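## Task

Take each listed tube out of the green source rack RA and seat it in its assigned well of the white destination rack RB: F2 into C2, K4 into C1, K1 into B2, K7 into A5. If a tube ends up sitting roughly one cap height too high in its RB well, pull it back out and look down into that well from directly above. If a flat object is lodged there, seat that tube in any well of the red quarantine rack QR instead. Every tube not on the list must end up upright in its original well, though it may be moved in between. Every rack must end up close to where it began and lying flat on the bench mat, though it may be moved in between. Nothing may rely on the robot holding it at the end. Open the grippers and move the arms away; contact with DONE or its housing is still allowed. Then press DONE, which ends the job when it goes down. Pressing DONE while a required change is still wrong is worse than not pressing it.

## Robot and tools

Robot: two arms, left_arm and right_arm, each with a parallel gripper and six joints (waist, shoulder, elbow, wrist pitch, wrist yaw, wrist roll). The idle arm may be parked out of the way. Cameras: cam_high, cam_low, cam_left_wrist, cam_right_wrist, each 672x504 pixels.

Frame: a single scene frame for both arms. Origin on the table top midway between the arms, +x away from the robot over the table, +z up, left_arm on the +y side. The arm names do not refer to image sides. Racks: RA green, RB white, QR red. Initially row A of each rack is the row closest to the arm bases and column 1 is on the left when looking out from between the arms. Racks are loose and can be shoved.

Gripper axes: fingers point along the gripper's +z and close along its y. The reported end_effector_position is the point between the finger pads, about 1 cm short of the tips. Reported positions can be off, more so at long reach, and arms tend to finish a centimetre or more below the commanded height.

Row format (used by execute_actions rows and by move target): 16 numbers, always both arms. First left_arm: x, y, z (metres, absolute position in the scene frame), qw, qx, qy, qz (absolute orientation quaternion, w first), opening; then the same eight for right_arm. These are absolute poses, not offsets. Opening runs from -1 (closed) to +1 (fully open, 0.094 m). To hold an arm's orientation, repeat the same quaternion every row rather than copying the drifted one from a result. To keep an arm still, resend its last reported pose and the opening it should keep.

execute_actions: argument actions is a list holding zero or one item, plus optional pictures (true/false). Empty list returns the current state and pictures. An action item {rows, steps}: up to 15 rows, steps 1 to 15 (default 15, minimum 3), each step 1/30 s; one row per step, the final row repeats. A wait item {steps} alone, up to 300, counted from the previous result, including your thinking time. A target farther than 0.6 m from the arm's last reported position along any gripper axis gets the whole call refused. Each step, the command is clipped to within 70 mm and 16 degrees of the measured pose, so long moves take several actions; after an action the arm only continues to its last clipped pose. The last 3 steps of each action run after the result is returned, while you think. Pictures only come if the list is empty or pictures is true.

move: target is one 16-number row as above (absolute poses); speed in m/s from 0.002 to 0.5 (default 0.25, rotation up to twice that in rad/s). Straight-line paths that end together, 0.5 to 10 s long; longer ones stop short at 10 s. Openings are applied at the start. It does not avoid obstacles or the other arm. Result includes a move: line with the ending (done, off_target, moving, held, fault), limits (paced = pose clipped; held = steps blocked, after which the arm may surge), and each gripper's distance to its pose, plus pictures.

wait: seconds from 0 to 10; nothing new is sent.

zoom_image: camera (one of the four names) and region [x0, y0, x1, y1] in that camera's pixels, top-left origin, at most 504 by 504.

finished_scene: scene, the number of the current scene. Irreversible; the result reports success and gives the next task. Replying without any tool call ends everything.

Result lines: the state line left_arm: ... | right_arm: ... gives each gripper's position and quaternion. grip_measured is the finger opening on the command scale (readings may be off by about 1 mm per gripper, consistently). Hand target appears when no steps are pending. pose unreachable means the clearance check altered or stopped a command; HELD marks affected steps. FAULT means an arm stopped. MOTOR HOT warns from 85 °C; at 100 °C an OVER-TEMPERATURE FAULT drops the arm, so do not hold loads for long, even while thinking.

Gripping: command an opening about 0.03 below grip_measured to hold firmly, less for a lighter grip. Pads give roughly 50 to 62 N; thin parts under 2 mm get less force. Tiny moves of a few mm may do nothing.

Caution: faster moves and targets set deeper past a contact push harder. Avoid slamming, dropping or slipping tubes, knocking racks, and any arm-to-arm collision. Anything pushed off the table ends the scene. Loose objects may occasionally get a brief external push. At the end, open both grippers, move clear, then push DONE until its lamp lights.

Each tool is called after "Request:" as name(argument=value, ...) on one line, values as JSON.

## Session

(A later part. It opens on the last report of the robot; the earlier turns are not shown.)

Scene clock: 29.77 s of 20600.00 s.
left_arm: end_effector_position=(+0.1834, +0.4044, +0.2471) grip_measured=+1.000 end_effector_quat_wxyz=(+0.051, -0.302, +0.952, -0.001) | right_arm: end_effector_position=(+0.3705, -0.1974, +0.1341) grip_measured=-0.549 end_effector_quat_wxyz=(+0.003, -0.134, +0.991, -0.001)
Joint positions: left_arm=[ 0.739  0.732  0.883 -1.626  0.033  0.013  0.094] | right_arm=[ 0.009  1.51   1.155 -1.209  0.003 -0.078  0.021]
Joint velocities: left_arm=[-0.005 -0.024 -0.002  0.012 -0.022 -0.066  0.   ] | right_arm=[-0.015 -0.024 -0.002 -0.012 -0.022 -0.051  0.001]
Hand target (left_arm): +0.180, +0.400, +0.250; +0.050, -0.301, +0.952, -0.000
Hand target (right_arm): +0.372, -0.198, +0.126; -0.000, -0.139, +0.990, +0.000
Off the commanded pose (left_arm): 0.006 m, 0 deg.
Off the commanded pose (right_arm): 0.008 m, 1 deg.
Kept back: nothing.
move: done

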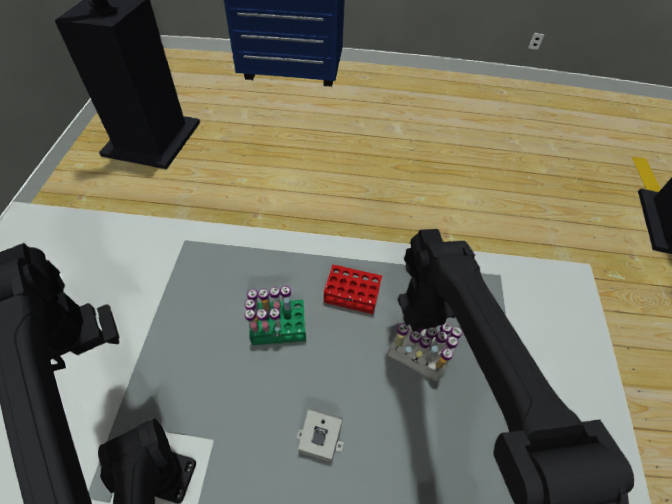

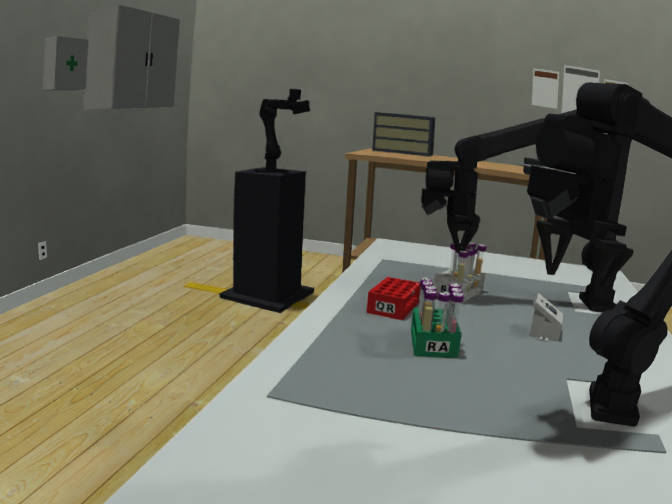

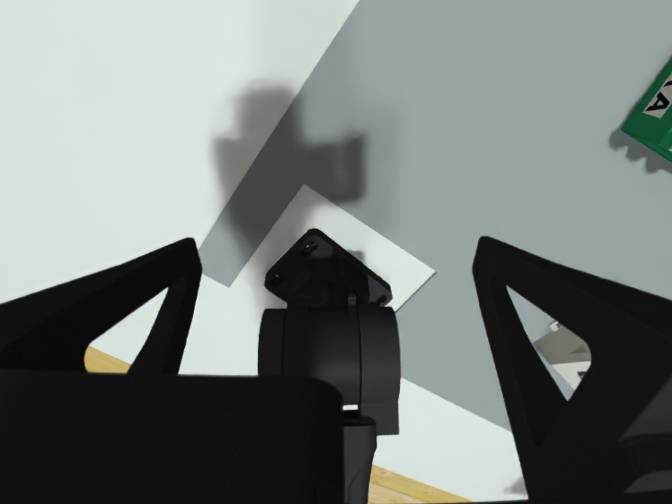

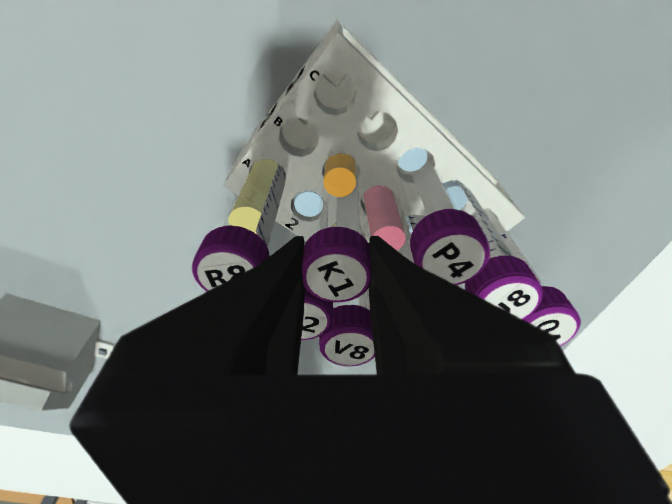

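Request:
execute_actions(actions=[{"rows":[[0.18,0.40,0.25,0.05,-0.3,0.95,0,1,0.372,-0.198,0.126,0,-0.139,0.99,0,-0.43],[0.18,0.40,0.25,0.05,-0.3,0.95,0,1,0.372,-0.198,0.126,0,-0.139,0.99,0,-0.43],[0.18,0.40,0.25,0.05,-0.3,0.95,0,1,0.372,-0.198,0.126,0,-0.139,0.99,0,-0.43],[0.18,0.40,0.25,0.05,-0.3,0.95,0,1,0.372,-0.198,0.126,0,-0.139,0.99,0,-0.43],[0.18,0.40,0.25,0.05,-0.3,0.95,0,1,0.392,-0.193,0.155,0.035,-0.139,0.99,0.002,-0.43],[0.18,0.40,0.25,0.05,-0.3,0.95,0,1,0.392,-0.193,0.162,0.035,-0.139,0.99,0.002,-0.43],[0.18,0.40,0.25,0.05,-0.3,0.95,0,1,0.392,-0.193,0.169,0.035,-0.139,0.99,0.002,-0.43],[0.18,0.40,0.25,0.05,-0.3,0.95,0,1,0.392,-0.193,0.176,0.035,-0.139,0.99,0.002,-0.43],[0.18,0.40,0.25,0.05,-0.3,0.95,0,1,0.392,-0.193,0.183,0.035,-0.139,0.99,0.002,-0.43],[0.18,0.40,0.25,0.05,-0.3,0.95,0,1,0.392,-0.193,0.190,0.035,-0.139,0.99,0.002,-0.43],[0.18,0.40,0.25,0.05,-0.3,0.95,0,1,0.392,-0.193,0.197,0.035,-0.139,0.99,0.002,-0.43]],"steps":15}])

Request:
move(target=[0.18,0.40,0.25,0.05,-0.3,0.95,0,1,0.424,0.108,0.22,0,-0.574,0.819,0,-0.2], speed=0.35)

Request:
move(target=[0.18,0.40,0.25,0.05,-0.3,0.95,0,1,0.420,0.103,0.155,0,-0.574,0.819,0,-0.2], speed=0.12)

Scene clock: 30.47 s of 20600.00 s.
left_arm: end_effector_position=(+0.1834, +0.4044, +0.2471) grip_measured=+1.000 end_effector_quat_wxyz=(+0.051, -0.302, +0.952, -0.001) | right_arm: end_effector_position=(+0.3718, -0.1968, +0.1528) grip_measured=-0.432 end_effector_quat_wxyz=(-0.004, -0.134, +0.991, -0.001)
Joint positions: left_arm=[ 0.739  0.732  0.883 -1.626  0.033  0.013  0.094] | right_arm=[ 0.009  1.507  1.203 -1.276  0.001 -0.078  0.027]
Joint velocities: left_arm=[ 0.005 -0.015 -0.012  0.007  0.037 -0.007  0.   ] | right_arm=[-0.005 -0.083  0.335 -0.33  -0.051  0.037 -0.   ]
Steps of this call (steps 1 to 9: nothing new was sent; steps 10 to 21: the first 12 steps of this action). Readings (end_effector_position):
10: left_arm (+0.1834, +0.4044, +0.2471) | right_arm (+0.3705, -0.1974, +0.1341)
11: left_arm (+0.1834, +0.4044, +0.2471) | right_arm (+0.3705, -0.1972, +0.1341)
13: left_arm (+0.1834, +0.4044, +0.2471) | right_arm (+0.3709, -0.1971, +0.1341)
17: left_arm (+0.1834, +0.4044, +0.2471) | right_arm (+0.3709, -0.1970, +0.1369)
21: the state above

Scene clock: 32.80 s of 20600.00 s.
left_arm: end_effector_position=(+0.1834, +0.4044, +0.2471) grip_measured=+1.000 end_effector_quat_wxyz=(+0.051, -0.302, +0.952, -0.001) | right_arm: end_effector_position=(+0.4165, +0.0996, +0.2101) grip_measured=-0.202 end_effector_quat_wxyz=(-0.013, -0.570, +0.822, -0.001)
Joint positions: left_arm=[ 0.739  0.732  0.883 -1.626  0.033  0.013  0.094] | right_arm=[ 0.5    1.944  1.938 -1.592 -0.    -0.53   0.038]
Joint velocities: left_arm=[-0.015 -0.005 -0.002 -0.002  0.007  0.066  0.   ] | right_arm=[-0.005 -0.005  0.002 -0.002  0.022 -0.051  0.001]
Hand target (left_arm): +0.180, +0.400, +0.250; +0.050, -0.301, +0.952, -0.000
Hand target (right_arm): +0.428, +0.105, +0.222; +0.001, -0.574, +0.819, +0.002
Off your previous action's commanded pose (left_arm): 0.006 m, 0 deg at its last step (step 3 of this call).
Off your previous action's commanded pose (right_arm): 0.034 m, 3 deg at its last step (step 3 of this call).
Off the commanded pose (left_arm): 0.006 m, 0 deg.
Off the commanded pose (right_arm): 0.015 m, 2 deg.
Kept back: nothing.
move: off_target (right_arm)

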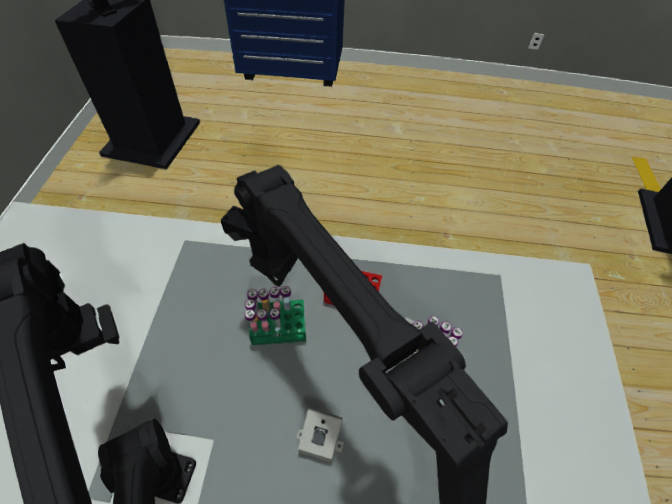

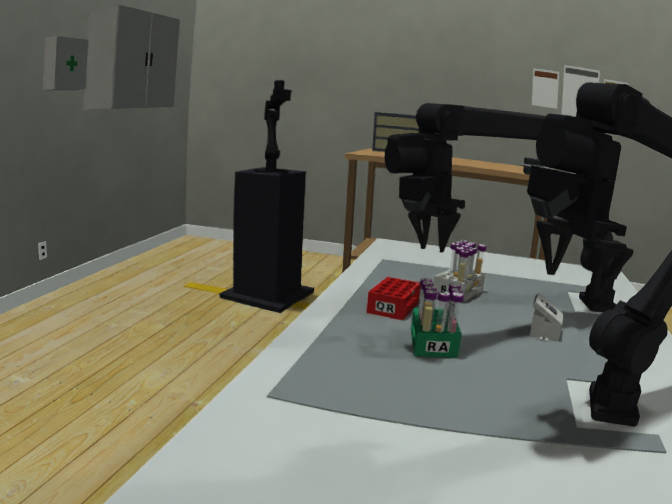

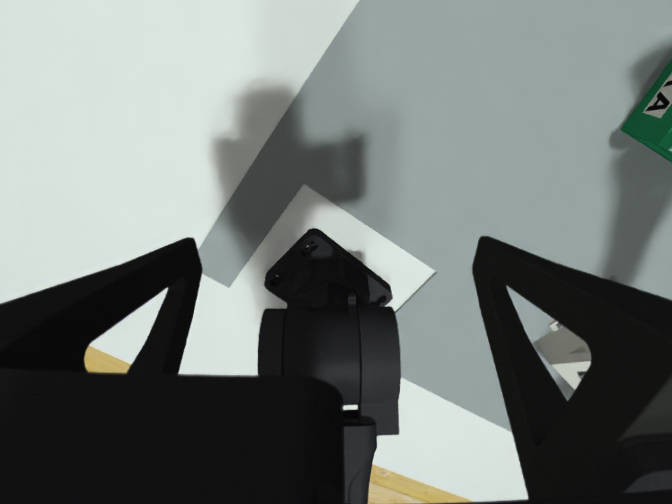

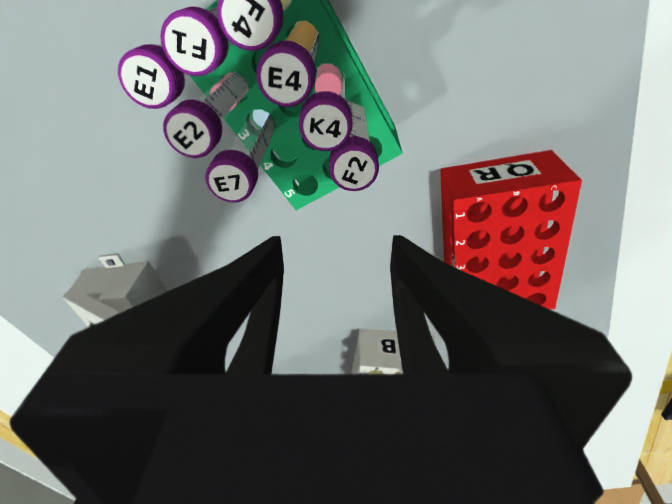

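Scene clock: 33.60 s of 20600.00 s.
left_arm: end_effector_position=(+0.1834, +0.4044, +0.2471) grip_measured=+1.000 end_effector_quat_wxyz=(+0.051, -0.302, +0.952, -0.001) | right_arm: end_effector_position=(+0.4182, +0.1010, +0.1607) grip_measured=-0.202 end_effector_quat_wxyz=(-0.002, -0.570, +0.822, +0.000)
Joint positions: left_arm=[ 0.739  0.732  0.883 -1.626  0.033  0.013  0.094] | right_arm=[ 0.5    1.944  1.808 -1.439 -0.    -0.53   0.038]
Joint velocities: left_arm=[-0.015  0.015 -0.002 -0.002 -0.037  0.022  0.   ] | right_arm=[ 0.005 -0.015 -0.027 -0.017 -0.051  0.022  0.   ]
Hand target (left_arm): +0.180, +0.400, +0.250; +0.050, -0.301, +0.952, -0.000
Hand target (right_arm): +0.421, +0.103, +0.155; +0.000, -0.574, +0.819, +0.000
Off the commanded pose (left_arm): 0.006 m, 0 deg.
Off the commanded pose (right_arm): 0.006 m, 1 deg.
Kept back: nothing.
move: done

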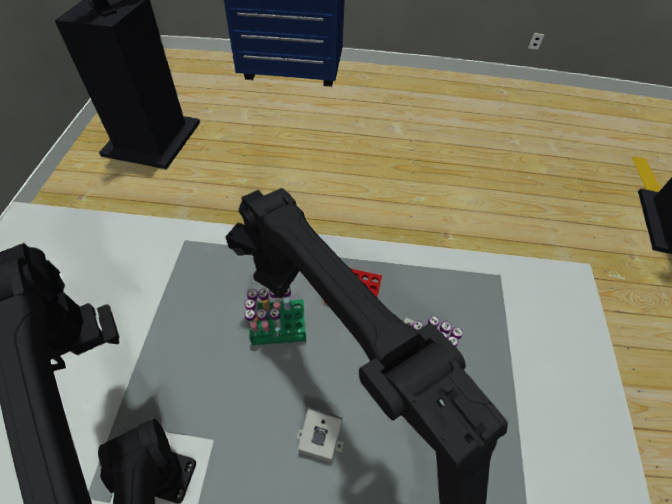

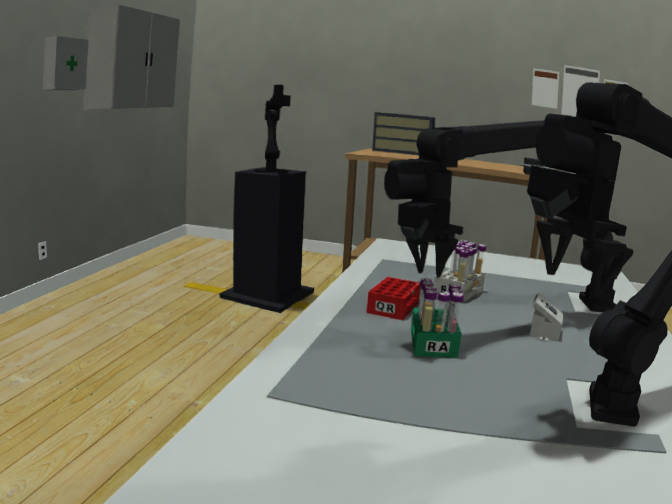

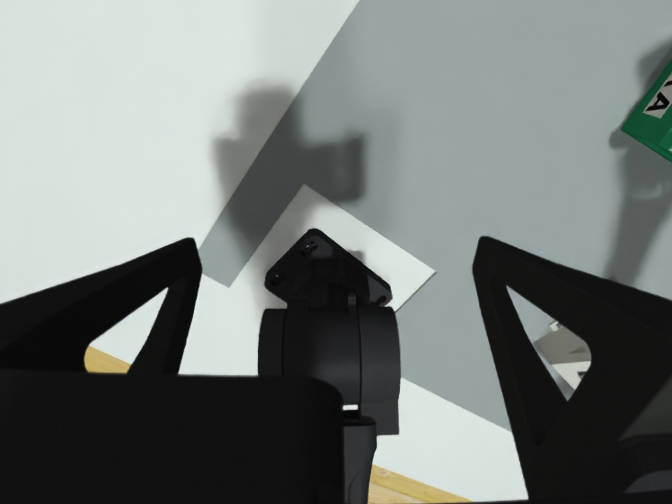

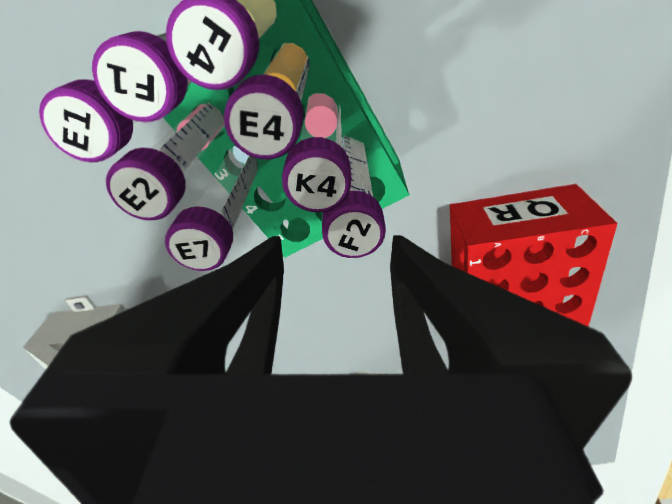

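Request:
move(target=[0.18,0.40,0.25,0.05,-0.3,0.95,0,1,0.429,0.0955,0.122,0,-0.574,0.819,0,-0.1], speed=0.06)

Scene clock: 34.90 s of 20600.00 s.
left_arm: end_effector_position=(+0.1834, +0.4044, +0.2471) grip_measured=+1.000 end_effector_quat_wxyz=(+0.051, -0.302, +0.952, -0.001) | right_arm: end_effector_position=(+0.4246, +0.0973, +0.1355) grip_measured=-0.102 end_effector_quat_wxyz=(+0.005, -0.571, +0.821, +0.000)
Joint positions: left_arm=[ 0.739  0.732  0.883 -1.626  0.033  0.013  0.094] | right_arm=[ 0.488  1.954  1.757 -1.363 -0.    -0.545  0.042]
Joint velocities: left_arm=[-0.015  0.005 -0.002 -0.007 -0.066 -0.081  0.   ] | right_arm=[-0.015 -0.015  0.002  0.002 -0.11   0.007  0.002]
Hand target (left_arm): +0.180, +0.400, +0.250; +0.050, -0.301, +0.952, -0.000
Hand target (right_arm): +0.429, +0.095, +0.122; -0.000, -0.574, +0.819, -0.000
Off the commanded pose (left_arm): 0.006 m, 0 deg.
Off the commanded pose (right_arm): 0.014 m, 1 deg.
Kept back: nothing.
move: off_target (right_arm)

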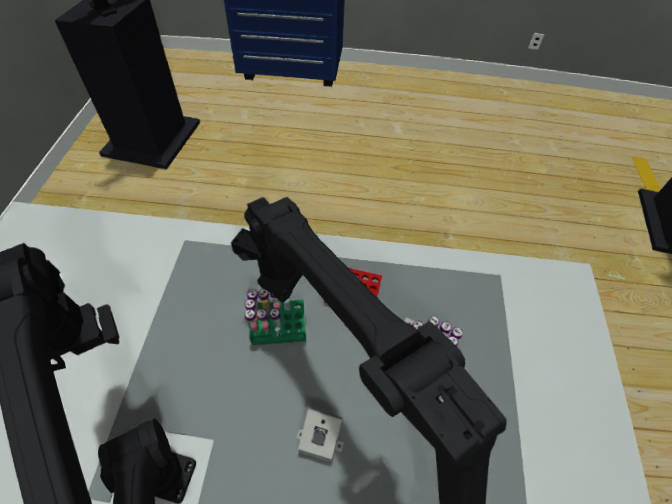

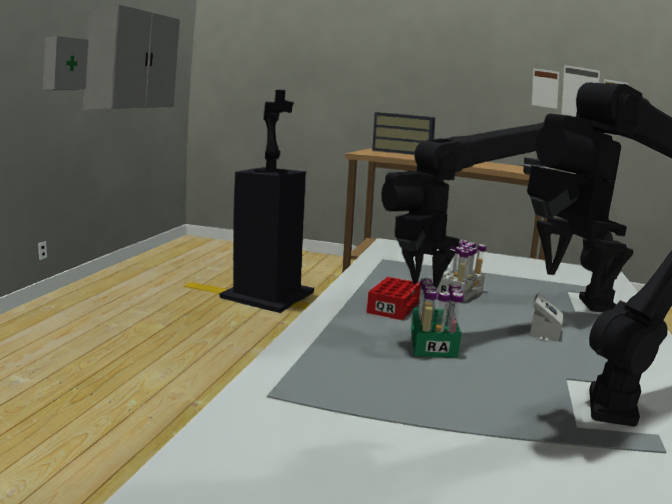

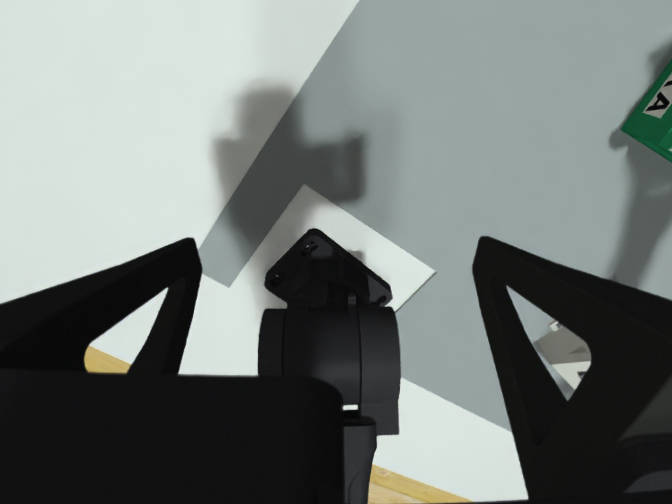

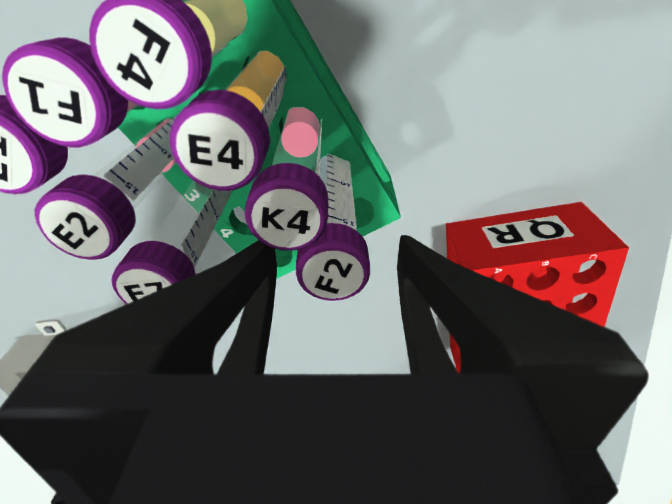

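Request:
execute_actions(actions=[{"rows":[[0.18,0.40,0.25,0.05,-0.3,0.95,0,1,0.429,0.0955,0.122,0,-0.574,0.819,0,-0.5],[0.18,0.40,0.25,0.05,-0.3,0.95,0,1,0.429,0.0955,0.122,0,-0.574,0.819,0,-0.5],[0.18,0.40,0.25,0.05,-0.3,0.95,0,1,0.429,0.0955,0.122,0,-0.574,0.819,0,-0.5],[0.18,0.40,0.25,0.05,-0.3,0.95,0,1,0.429,0.0955,0.122,0,-0.574,0.819,0,-0.5],[0.18,0.40,0.25,0.05,-0.3,0.95,0,1,0.429,0.0955,0.122,0,-0.574,0.819,0,-0.5],[0.18,0.40,0.25,0.05,-0.3,0.95,0,1,0.429,0.0955,0.122,0,-0.574,0.819,0,-0.5],[0.18,0.40,0.25,0.05,-0.3,0.95,0,1,0.429,0.0955,0.122,0,-0.574,0.819,0,-0.578]],"steps":12}])

Request:
execute_actions(actions=[{"rows":[[0.18,0.40,0.25,0.05,-0.3,0.95,0,1,0.4385,0.1085,0.157,0.035,-0.574,0.819,0.002,-0.578],[0.18,0.40,0.25,0.05,-0.3,0.95,0,1,0.4385,0.1085,0.163,0.035,-0.574,0.819,0.002,-0.578],[0.18,0.40,0.25,0.05,-0.3,0.95,0,1,0.4385,0.1085,0.169,0.035,-0.574,0.819,0.002,-0.578],[0.18,0.40,0.25,0.05,-0.3,0.95,0,1,0.4385,0.1085,0.175,0.035,-0.574,0.819,0.002,-0.578],[0.18,0.40,0.25,0.05,-0.3,0.95,0,1,0.4385,0.1085,0.181,0.035,-0.574,0.819,0.002,-0.578],[0.18,0.40,0.25,0.05,-0.3,0.95,0,1,0.4385,0.1085,0.187,0.035,-0.574,0.819,0.002,-0.578],[0.18,0.40,0.25,0.05,-0.3,0.95,0,1,0.4385,0.1085,0.193,0.035,-0.574,0.819,0.002,-0.578],[0.18,0.40,0.25,0.05,-0.3,0.95,0,1,0.4385,0.1085,0.199,0.035,-0.574,0.819,0.002,-0.578],[0.18,0.40,0.25,0.05,-0.3,0.95,0,1,0.4385,0.1085,0.205,0.035,-0.574,0.819,0.002,-0.578],[0.18,0.40,0.25,0.05,-0.3,0.95,0,1,0.4385,0.1085,0.211,0.035,-0.574,0.819,0.002,-0.578],[0.18,0.40,0.25,0.05,-0.3,0.95,0,1,0.4385,0.1085,0.217,0.035,-0.574,0.819,0.002,-0.578],[0.18,0.40,0.25,0.05,-0.3,0.95,0,1,0.4385,0.1085,0.223,0.035,-0.574,0.819,0.002,-0.578],[0.18,0.40,0.25,0.05,-0.3,0.95,0,1,0.4385,0.1085,0.229,0.035,-0.574,0.819,0.002,-0.578]],"steps":15}], pictures=true)

Request:
move(target=[0.18,0.40,0.25,0.05,-0.3,0.95,0,1,0.405,-0.195,0.225,0,-0.139,0.99,0,-0.578], speed=0.3)

Request:
move(target=[0.18,0.40,0.25,0.05,-0.3,0.95,0,1,0.397,-0.212,0.18,0,-0.139,0.99,0,-0.578], speed=0.1)

Request:
zoom_image(camera="cam_right_wrist", region=[270,80,390,200])

Scene clock: 35.80 s of 20600.00 s.
left_arm: end_effector_position=(+0.1834, +0.4044, +0.2471) grip_measured=+1.000 end_effector_quat_wxyz=(+0.051, -0.302, +0.952, -0.001) | right_arm: end_effector_position=(+0.4246, +0.0973, +0.1355) grip_measured=-0.547 end_effector_quat_wxyz=(+0.005, -0.571, +0.821, +0.000)
Joint positions: left_arm=[ 0.739  0.732  0.883 -1.626  0.033  0.013  0.094] | right_arm=[ 0.488  1.954  1.757 -1.363 -0.    -0.545  0.021]
Joint velocities: left_arm=[ 0.015 -0.005 -0.007 -0.012  0.037 -0.022  0.   ] | right_arm=[ 0.015 -0.005  0.012 -0.017 -0.022  0.007 -0.001]
Steps of this call (steps 1 to 18: nothing new was sent; steps 19 to 27: the first 9 steps of this action). Readings (end_effector_position):
19: left_arm (+0.1834, +0.4044, +0.2471) | right_arm (+0.4246, +0.0973, +0.1355)
20: left_arm (+0.1834, +0.4044, +0.2471) | right_arm (+0.4246, +0.0973, +0.1355)
22: left_arm (+0.1834, +0.4044, +0.2471) | right_arm (+0.4246, +0.0973, +0.1355)
26: left_arm (+0.1834, +0.4044, +0.2471) | right_arm (+0.4246, +0.0973, +0.1355)
27: the state above

Scene clock: 36.30 s of 20600.00 s.
left_arm: end_effector_position=(+0.1834, +0.4044, +0.2471) grip_measured=+1.000 end_effector_quat_wxyz=(+0.051, -0.302, +0.952, -0.001) | right_arm: end_effector_position=(+0.4264, +0.0987, +0.1704) grip_measured=-0.547 end_effector_quat_wxyz=(-0.001, -0.571, +0.821, +0.000)
Joint positions: left_arm=[ 0.739  0.732  0.883 -1.626  0.033  0.013  0.094] | right_arm=[ 0.488  1.954  1.849 -1.468 -0.    -0.545  0.021]
Joint velocities: left_arm=[-0.015 -0.005 -0.002 -0.007 -0.007 -0.037  0.   ] | right_arm=[-0.015 -0.015  0.447 -0.437 -0.022  0.022  0.   ]
Off your previous action's commanded pose (left_arm): 0.006 m, 0 deg at its last step (step 3 of this call).
Off your previous action's commanded pose (right_arm): 0.014 m, 1 deg at its last step (step 3 of this call).
Steps of this call (steps 1 to 3: the last 3 steps of your previous action; steps 4 to 15: the first 12 steps of this action). Readings (end_effector_position):
4: left_arm (+0.1834, +0.4044, +0.2471) | right_arm (+0.4246, +0.0973, +0.1355)
5: left_arm (+0.1834, +0.4044, +0.2471) | right_arm (+0.4246, +0.0973, +0.1355)
7: left_arm (+0.1834, +0.4044, +0.2471) | right_arm (+0.4242, +0.0970, +0.1367)
11: left_arm (+0.1834, +0.4044, +0.2471) | right_arm (+0.4241, +0.0969, +0.1487)
15: the state above

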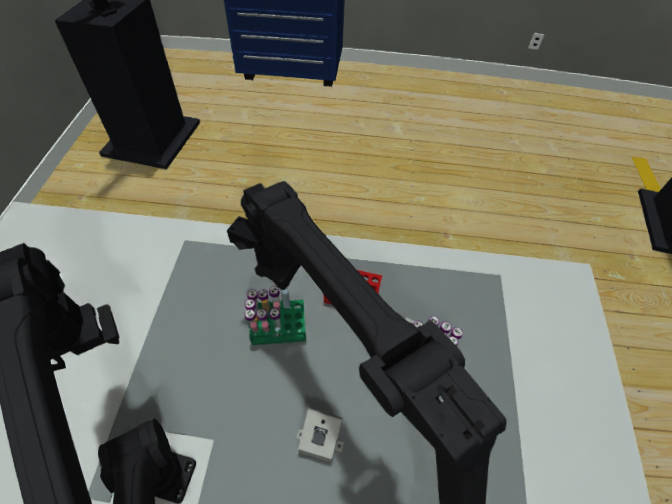

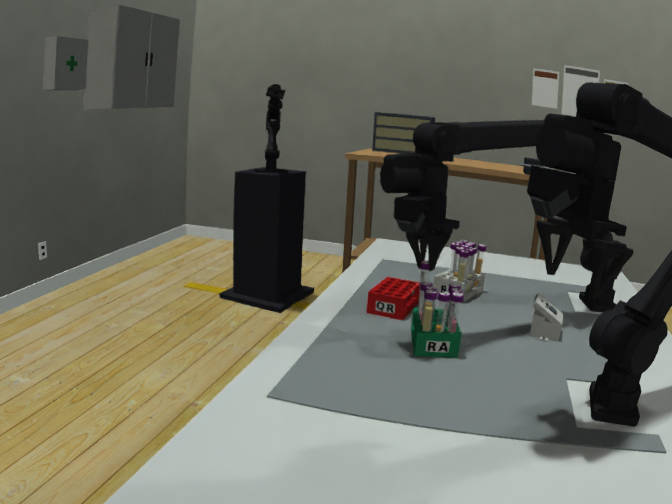

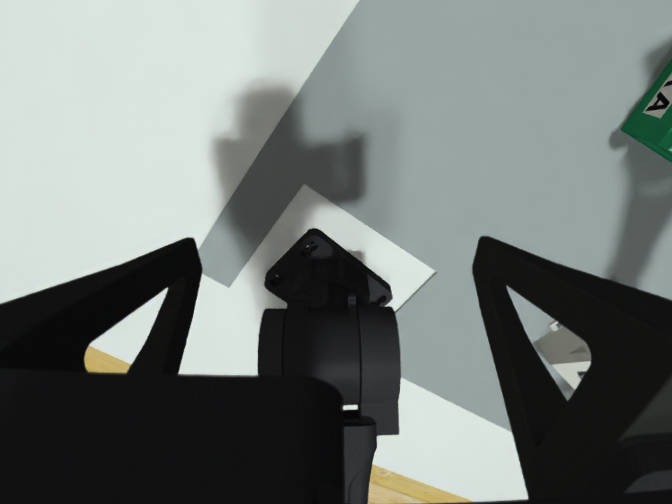

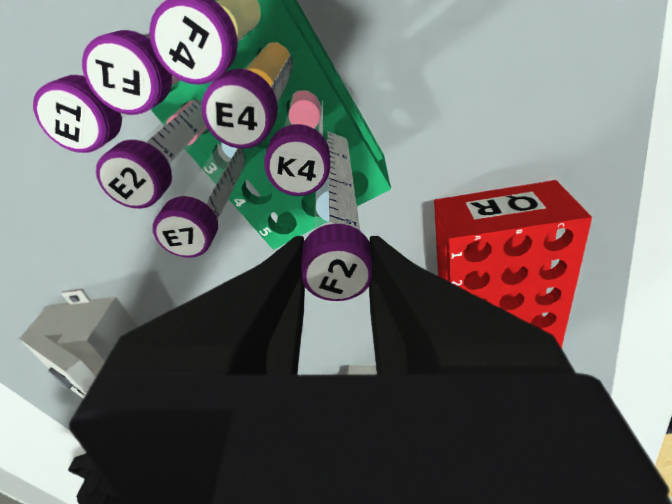

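Scene clock: 38.73 s of 20600.00 s.
left_arm: end_effector_position=(+0.1834, +0.4044, +0.2471) grip_measured=+1.000 end_effector_quat_wxyz=(+0.051, -0.302, +0.952, -0.001) | right_arm: end_effector_position=(+0.4013, -0.1964, +0.2166) grip_measured=-0.547 end_effector_quat_wxyz=(-0.009, -0.144, +0.990, -0.001)
Joint positions: left_arm=[ 0.739  0.732  0.883 -1.626  0.033  0.013  0.094] | right_arm=[-0.003  1.552  1.426 -1.464  0.001 -0.108  0.021]
Joint velocities: left_arm=[-0.015 -0.005 -0.002 -0.017  0.007 -0.007  0.   ] | right_arm=[-0.015  0.005  0.012 -0.002  0.007  0.022 -0.   ]
Hand target (left_arm): +0.180, +0.400, +0.250; +0.050, -0.301, +0.952, -0.000
Hand target (right_arm): +0.399, -0.194, +0.223; +0.000, -0.139, +0.990, -0.001
Off your previous action's commanded pose (left_arm): 0.006 m, 0 deg at its last step (step 3 of this call).
Off your previous action's commanded pose (right_arm): 0.044 m, 4 deg at its last step (step 3 of this call).
Off the commanded pose (left_arm): 0.006 m, 0 deg.
Off the commanded pose (right_arm): 0.009 m, 1 deg.
Kept back: nothing.
move: done

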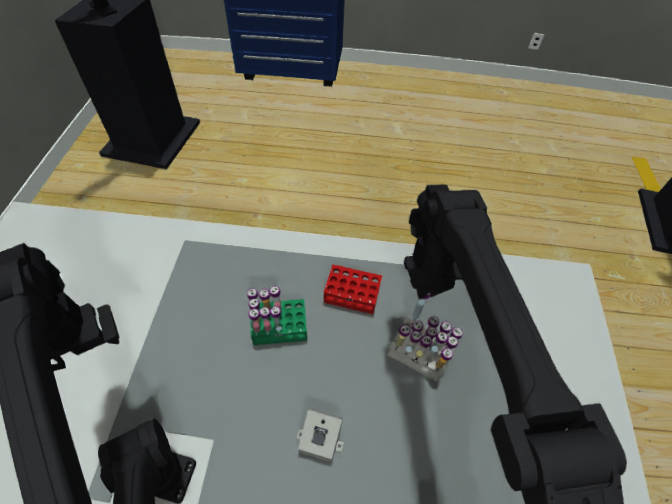

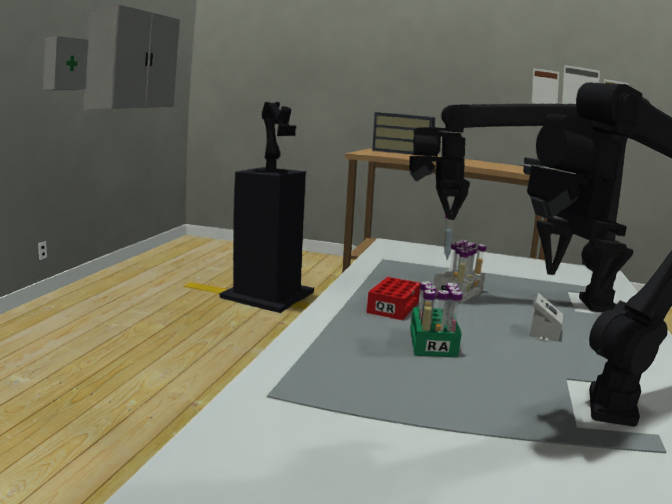

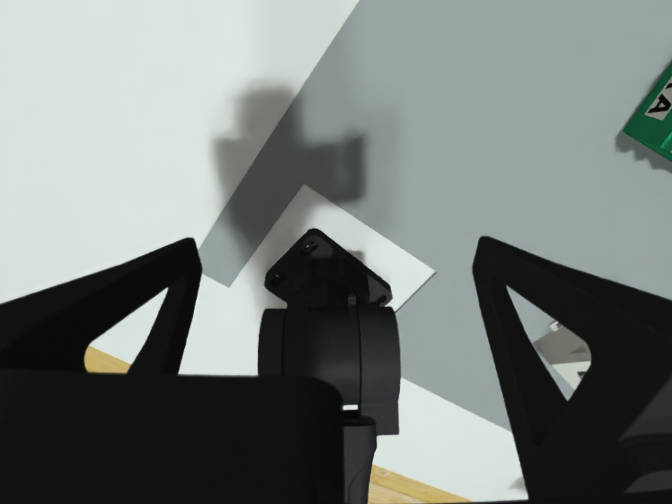

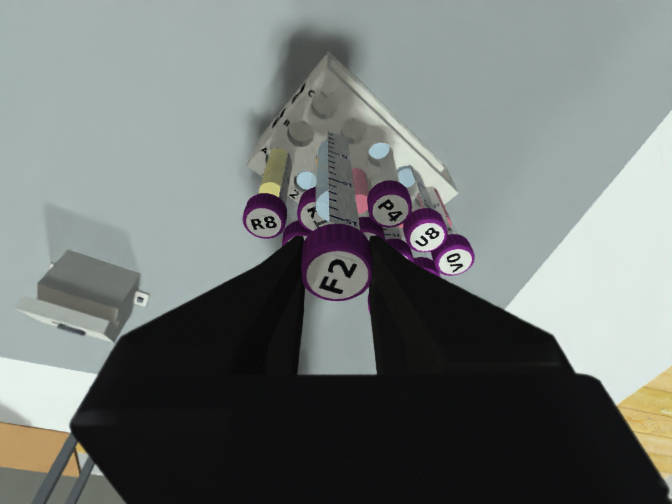

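Scene clock: 39.53 s of 20600.00 s.
left_arm: end_effector_position=(+0.1834, +0.4044, +0.2471) grip_measured=+1.000 end_effector_quat_wxyz=(+0.051, -0.302, +0.952, -0.001) | right_arm: end_effector_position=(+0.3943, -0.2100, +0.1751) grip_measured=-0.547 end_effector_quat_wxyz=(-0.013, -0.134, +0.991, -0.001)
Joint positions: left_arm=[ 0.739  0.732  0.883 -1.626  0.033  0.013  0.094] | right_arm=[-0.03   1.552  1.316 -1.359  0.001 -0.117  0.021]
Joint velocities: left_arm=[ 0.005 -0.005  0.012  0.007 -0.037  0.051  0.   ] | right_arm=[-0.024 -0.015  0.007  0.017  0.051  0.022  0.001]
Hand target (left_arm): +0.180, +0.400, +0.250; +0.050, -0.301, +0.952, -0.000
Hand target (right_arm): +0.397, -0.212, +0.180; -0.000, -0.139, +0.990, -0.000
Off the commanded pose (left_arm): 0.006 m, 0 deg.
Off the commanded pose (right_arm): 0.006 m, 2 deg.
Kept back: nothing.
move: done

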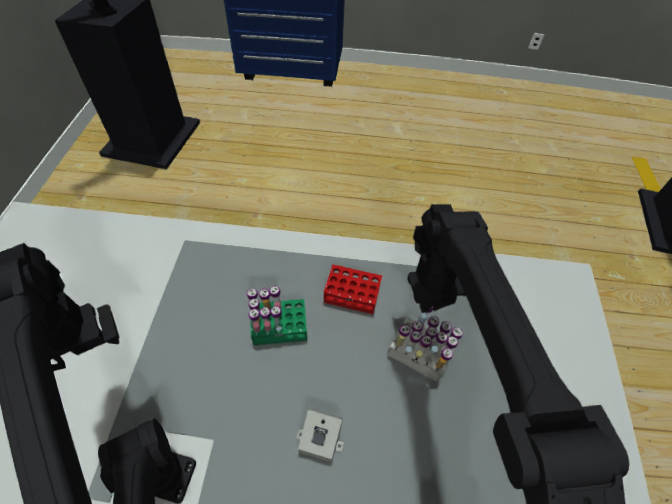

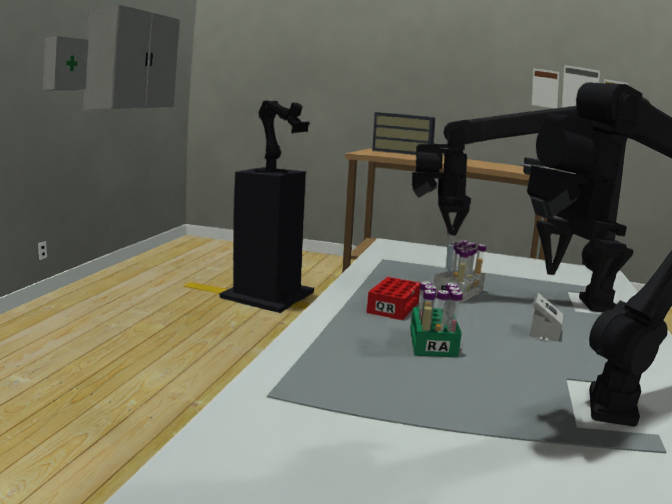

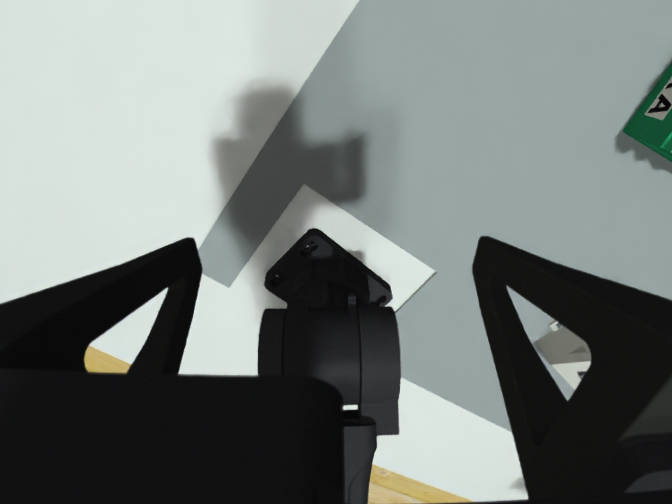

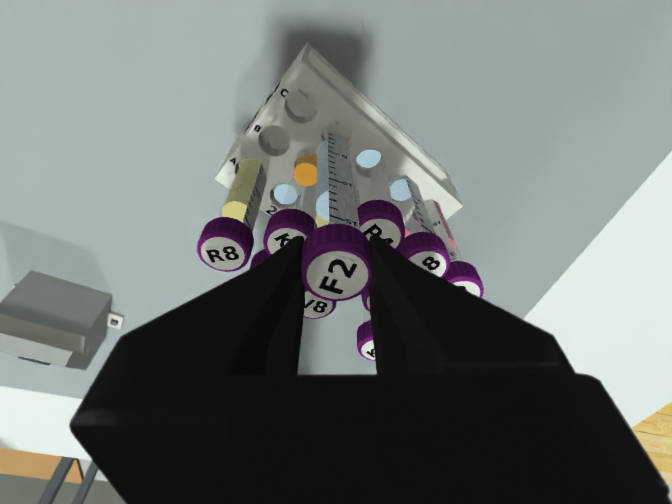

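Region (270, 80, 390, 200) of cam_right_wrist's 672x504 image, scaled by 4.200, with more detail than that image has.

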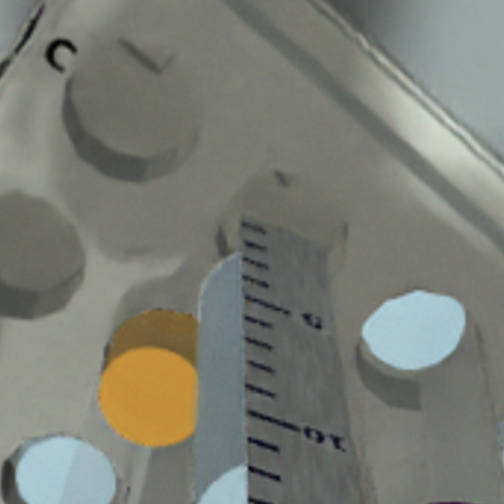

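Request:
move(target=[0.18,0.40,0.25,0.05,-0.3,0.95,0,1,0.395,-0.215,0.125,-0.008,-0.139,0.99,0,-0.578], speed=0.05)

Scene clock: 41.00 s of 20600.00 s.
left_arm: end_effector_position=(+0.1834, +0.4044, +0.2471) grip_measured=+1.000 end_effector_quat_wxyz=(+0.051, -0.302, +0.952, -0.001) | right_arm: end_effector_position=(+0.3957, -0.2114, +0.1437) grip_measured=-0.547 end_effector_quat_wxyz=(+0.004, -0.136, +0.991, -0.001)
Joint positions: left_arm=[ 0.739  0.732  0.883 -1.626  0.033  0.013  0.094] | right_arm=[-0.033  1.558  1.237 -1.243  0.002 -0.123  0.021]
Joint velocities: left_arm=[ 0.005 -0.005  0.002 -0.012  0.007 -0.051  0.   ] | right_arm=[-0.005 -0.005 -0.007 -0.022 -0.007 -0.037  0.001]
Hand target (left_arm): +0.180, +0.400, +0.250; +0.050, -0.301, +0.952, -0.000
Hand target (right_arm): +0.395, -0.215, +0.125; -0.008, -0.139, +0.990, +0.000
Off the commanded pose (left_arm): 0.006 m, 0 deg.
Off the commanded pose (right_arm): 0.019 m, 1 deg.
Kept back: nothing.
move: off_target (right_arm)

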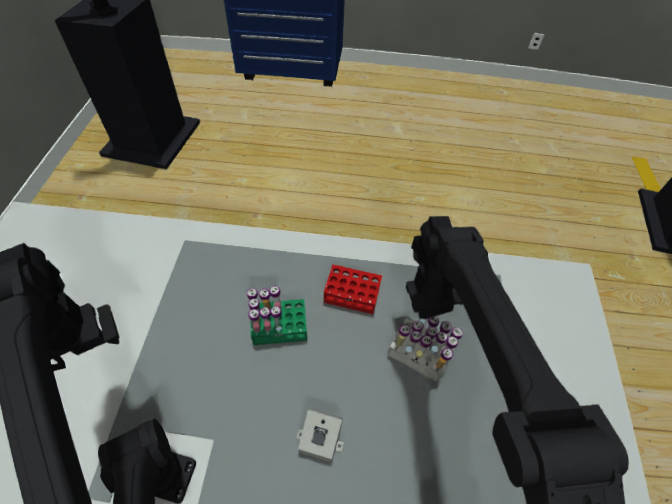

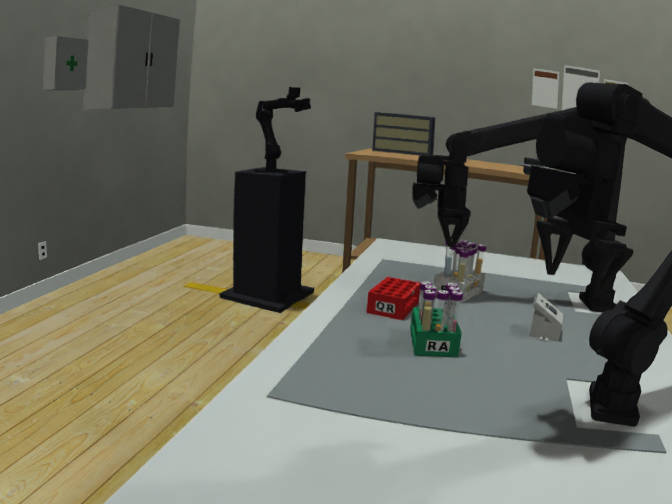

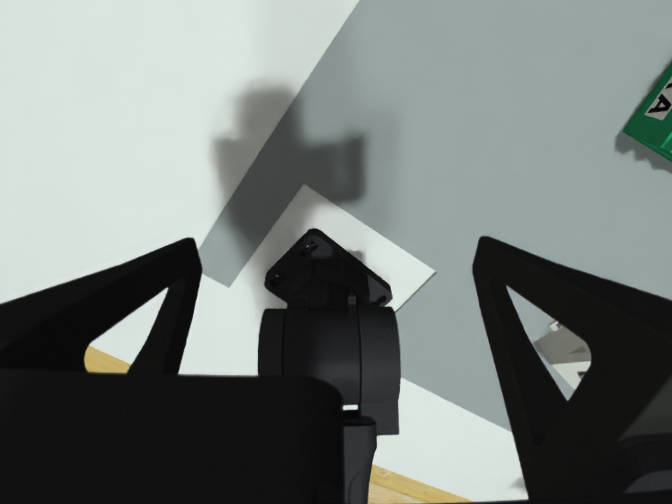

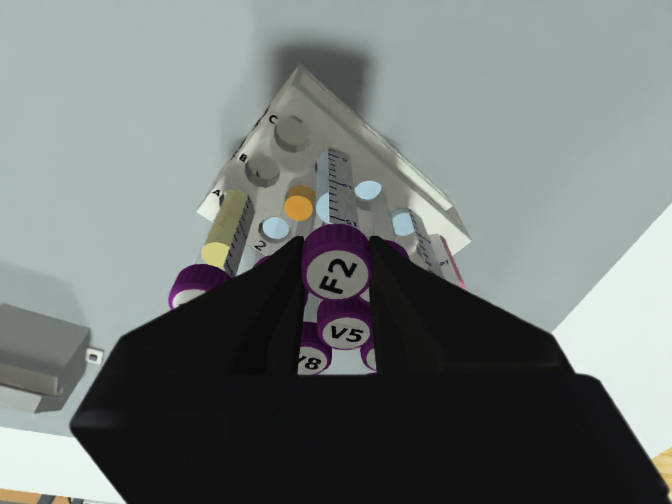

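Request:
execute_actions(actions=[{"rows":[[0.18,0.40,0.25,0.05,-0.3,0.95,0,1,0.397,-0.206,0.142,0,-0.17,0.985,0,-0.578],[0.18,0.40,0.25,0.05,-0.3,0.95,0,1,0.397,-0.204,0.142,0,-0.2,0.98,0,-0.578],[0.18,0.40,0.25,0.05,-0.3,0.95,0,1,0.397,-0.204,0.142,0,-0.23,0.973,0,-0.578],[0.18,0.40,0.25,0.05,-0.3,0.95,0,1,0.397,-0.204,0.142,0,-0.259,0.966,0,-0.578],[0.18,0.40,0.25,0.05,-0.3,0.95,0,1,0.397,-0.204,0.142,0,-0.259,0.966,0,-0.578],[0.18,0.40,0.25,0.05,-0.3,0.95,0,1,0.397,-0.204,0.138,0,-0.259,0.966,0,-0.578],[0.18,0.40,0.25,0.05,-0.3,0.95,0,1,0.397,-0.204,0.134,0,-0.259,0.966,0,-0.578],[0.18,0.40,0.25,0.05,-0.3,0.95,0,1,0.397,-0.204,0.131,0,-0.259,0.966,0,-0.578],[0.18,0.40,0.25,0.05,-0.3,0.95,0,1,0.397,-0.204,0.128,0,-0.259,0.966,0,-0.578],[0.18,0.40,0.25,0.05,-0.3,0.95,0,1,0.397,-0.204,0.125,0,-0.259,0.966,0,-0.578]],"steps":15}])

Request:
wait(seconds=0.2)

Scene clock: 41.70 s of 20600.00 s.
left_arm: end_effector_position=(+0.1834, +0.4044, +0.2471) grip_measured=+1.000 end_effector_quat_wxyz=(+0.051, -0.302, +0.952, -0.001) | right_arm: end_effector_position=(+0.3962, -0.2106, +0.1433) grip_measured=-0.547 end_effector_quat_wxyz=(+0.005, -0.233, +0.973, -0.003)
Joint positions: left_arm=[ 0.739  0.732  0.883 -1.626  0.033  0.013  0.094] | right_arm=[-0.03   1.558  1.235 -1.238  0.005 -0.318  0.021]
Joint velocities: left_arm=[-0.024 -0.005 -0.007  0.002 -0.066 -0.037  0.   ] | right_arm=[-0.005 -0.015 -0.027 -0.017  0.007 -0.125 -0.001]
Steps of this call (steps 1 to 9: nothing new was sent; steps 10 to 21: the first 12 steps of this action). Readings (end_effector_position):
10: left_arm (+0.1834, +0.4044, +0.2471) | right_arm (+0.3957, -0.2114, +0.1437)
11: left_arm (+0.1834, +0.4044, +0.2471) | right_arm (+0.3957, -0.2114, +0.1437)
13: left_arm (+0.1834, +0.4044, +0.2471) | right_arm (+0.3957, -0.2112, +0.1437)
17: left_arm (+0.1834, +0.4044, +0.2471) | right_arm (+0.3956, -0.2107, +0.1437)
21: the state above

Scene clock: 42.00 s of 20600.00 s.
left_arm: end_effector_position=(+0.1834, +0.4044, +0.2471) grip_measured=+1.000 end_effector_quat_wxyz=(+0.051, -0.302, +0.952, -0.001) | right_arm: end_effector_position=(+0.3950, -0.2106, +0.1342) grip_measured=-0.547 end_effector_quat_wxyz=(+0.002, -0.245, +0.970, -0.003)
Joint positions: left_arm=[ 0.739  0.732  0.883 -1.626  0.033  0.013  0.094] | right_arm=[-0.03   1.566  1.22  -1.22   0.005 -0.342  0.021]
Joint velocities: left_arm=[ 0.005 -0.015  0.002 -0.007 -0.037  0.037  0.   ] | right_arm=[-0.015  0.054 -0.007  0.046 -0.037 -0.081 -0.001]
Hand target (left_arm): +0.180, +0.400, +0.250; +0.050, -0.301, +0.952, -0.000
Hand target (right_arm): +0.397, -0.204, +0.125; -0.000, -0.259, +0.966, +0.000
Off the commanded pose (left_arm): 0.006 m, 0 deg.
Off the commanded pose (right_arm): 0.012 m, 2 deg.
Kept back: nothing.
Steps of this call (steps 1 to 3: the last 3 steps of your previous action; steps 4 to 9: nothing new was sent). Readings (end_effector_position):
1: left_arm (+0.1834, +0.4044, +0.2471) | right_arm (+0.3963, -0.2106, +0.1433)
2: left_arm (+0.1834, +0.4044, +0.2471) | right_arm (+0.3964, -0.2104, +0.1433)
4: left_arm (+0.1834, +0.4044, +0.2471) | right_arm (+0.3965, -0.2104, +0.1422)
8: left_arm (+0.1834, +0.4044, +0.2471) | right_arm (+0.3947, -0.2107, +0.1352)
9: the state above

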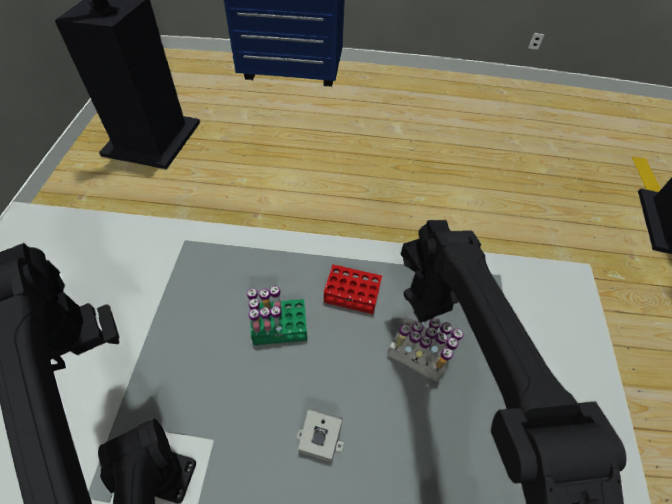

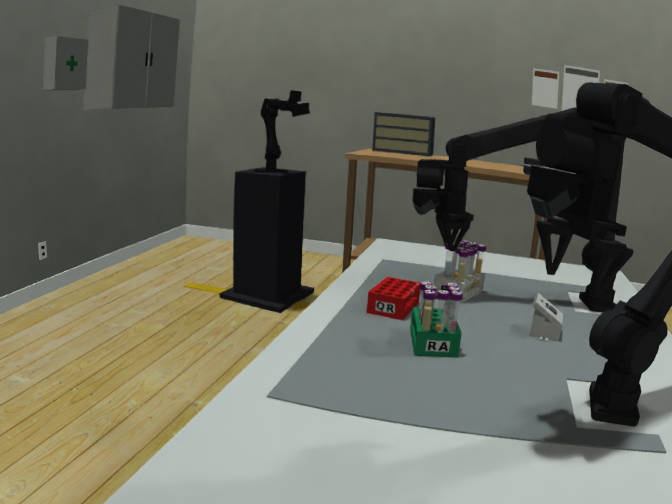

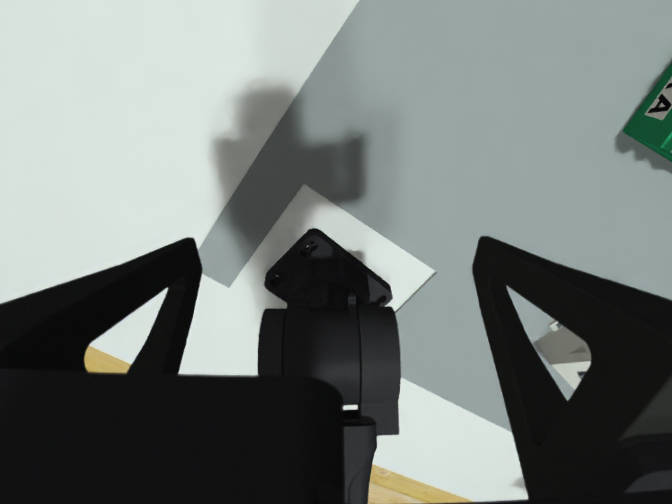

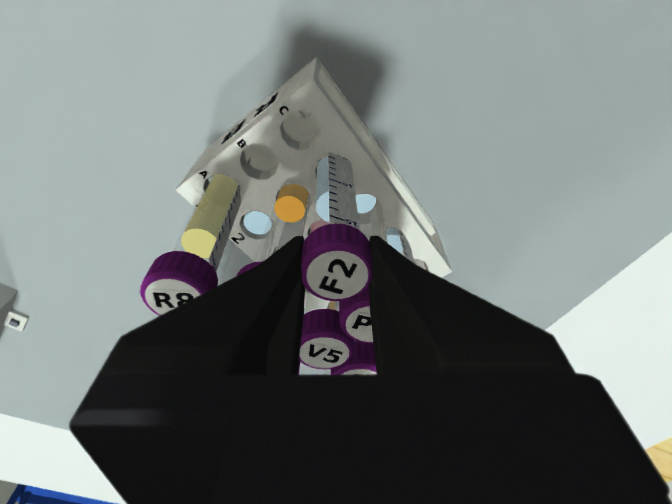

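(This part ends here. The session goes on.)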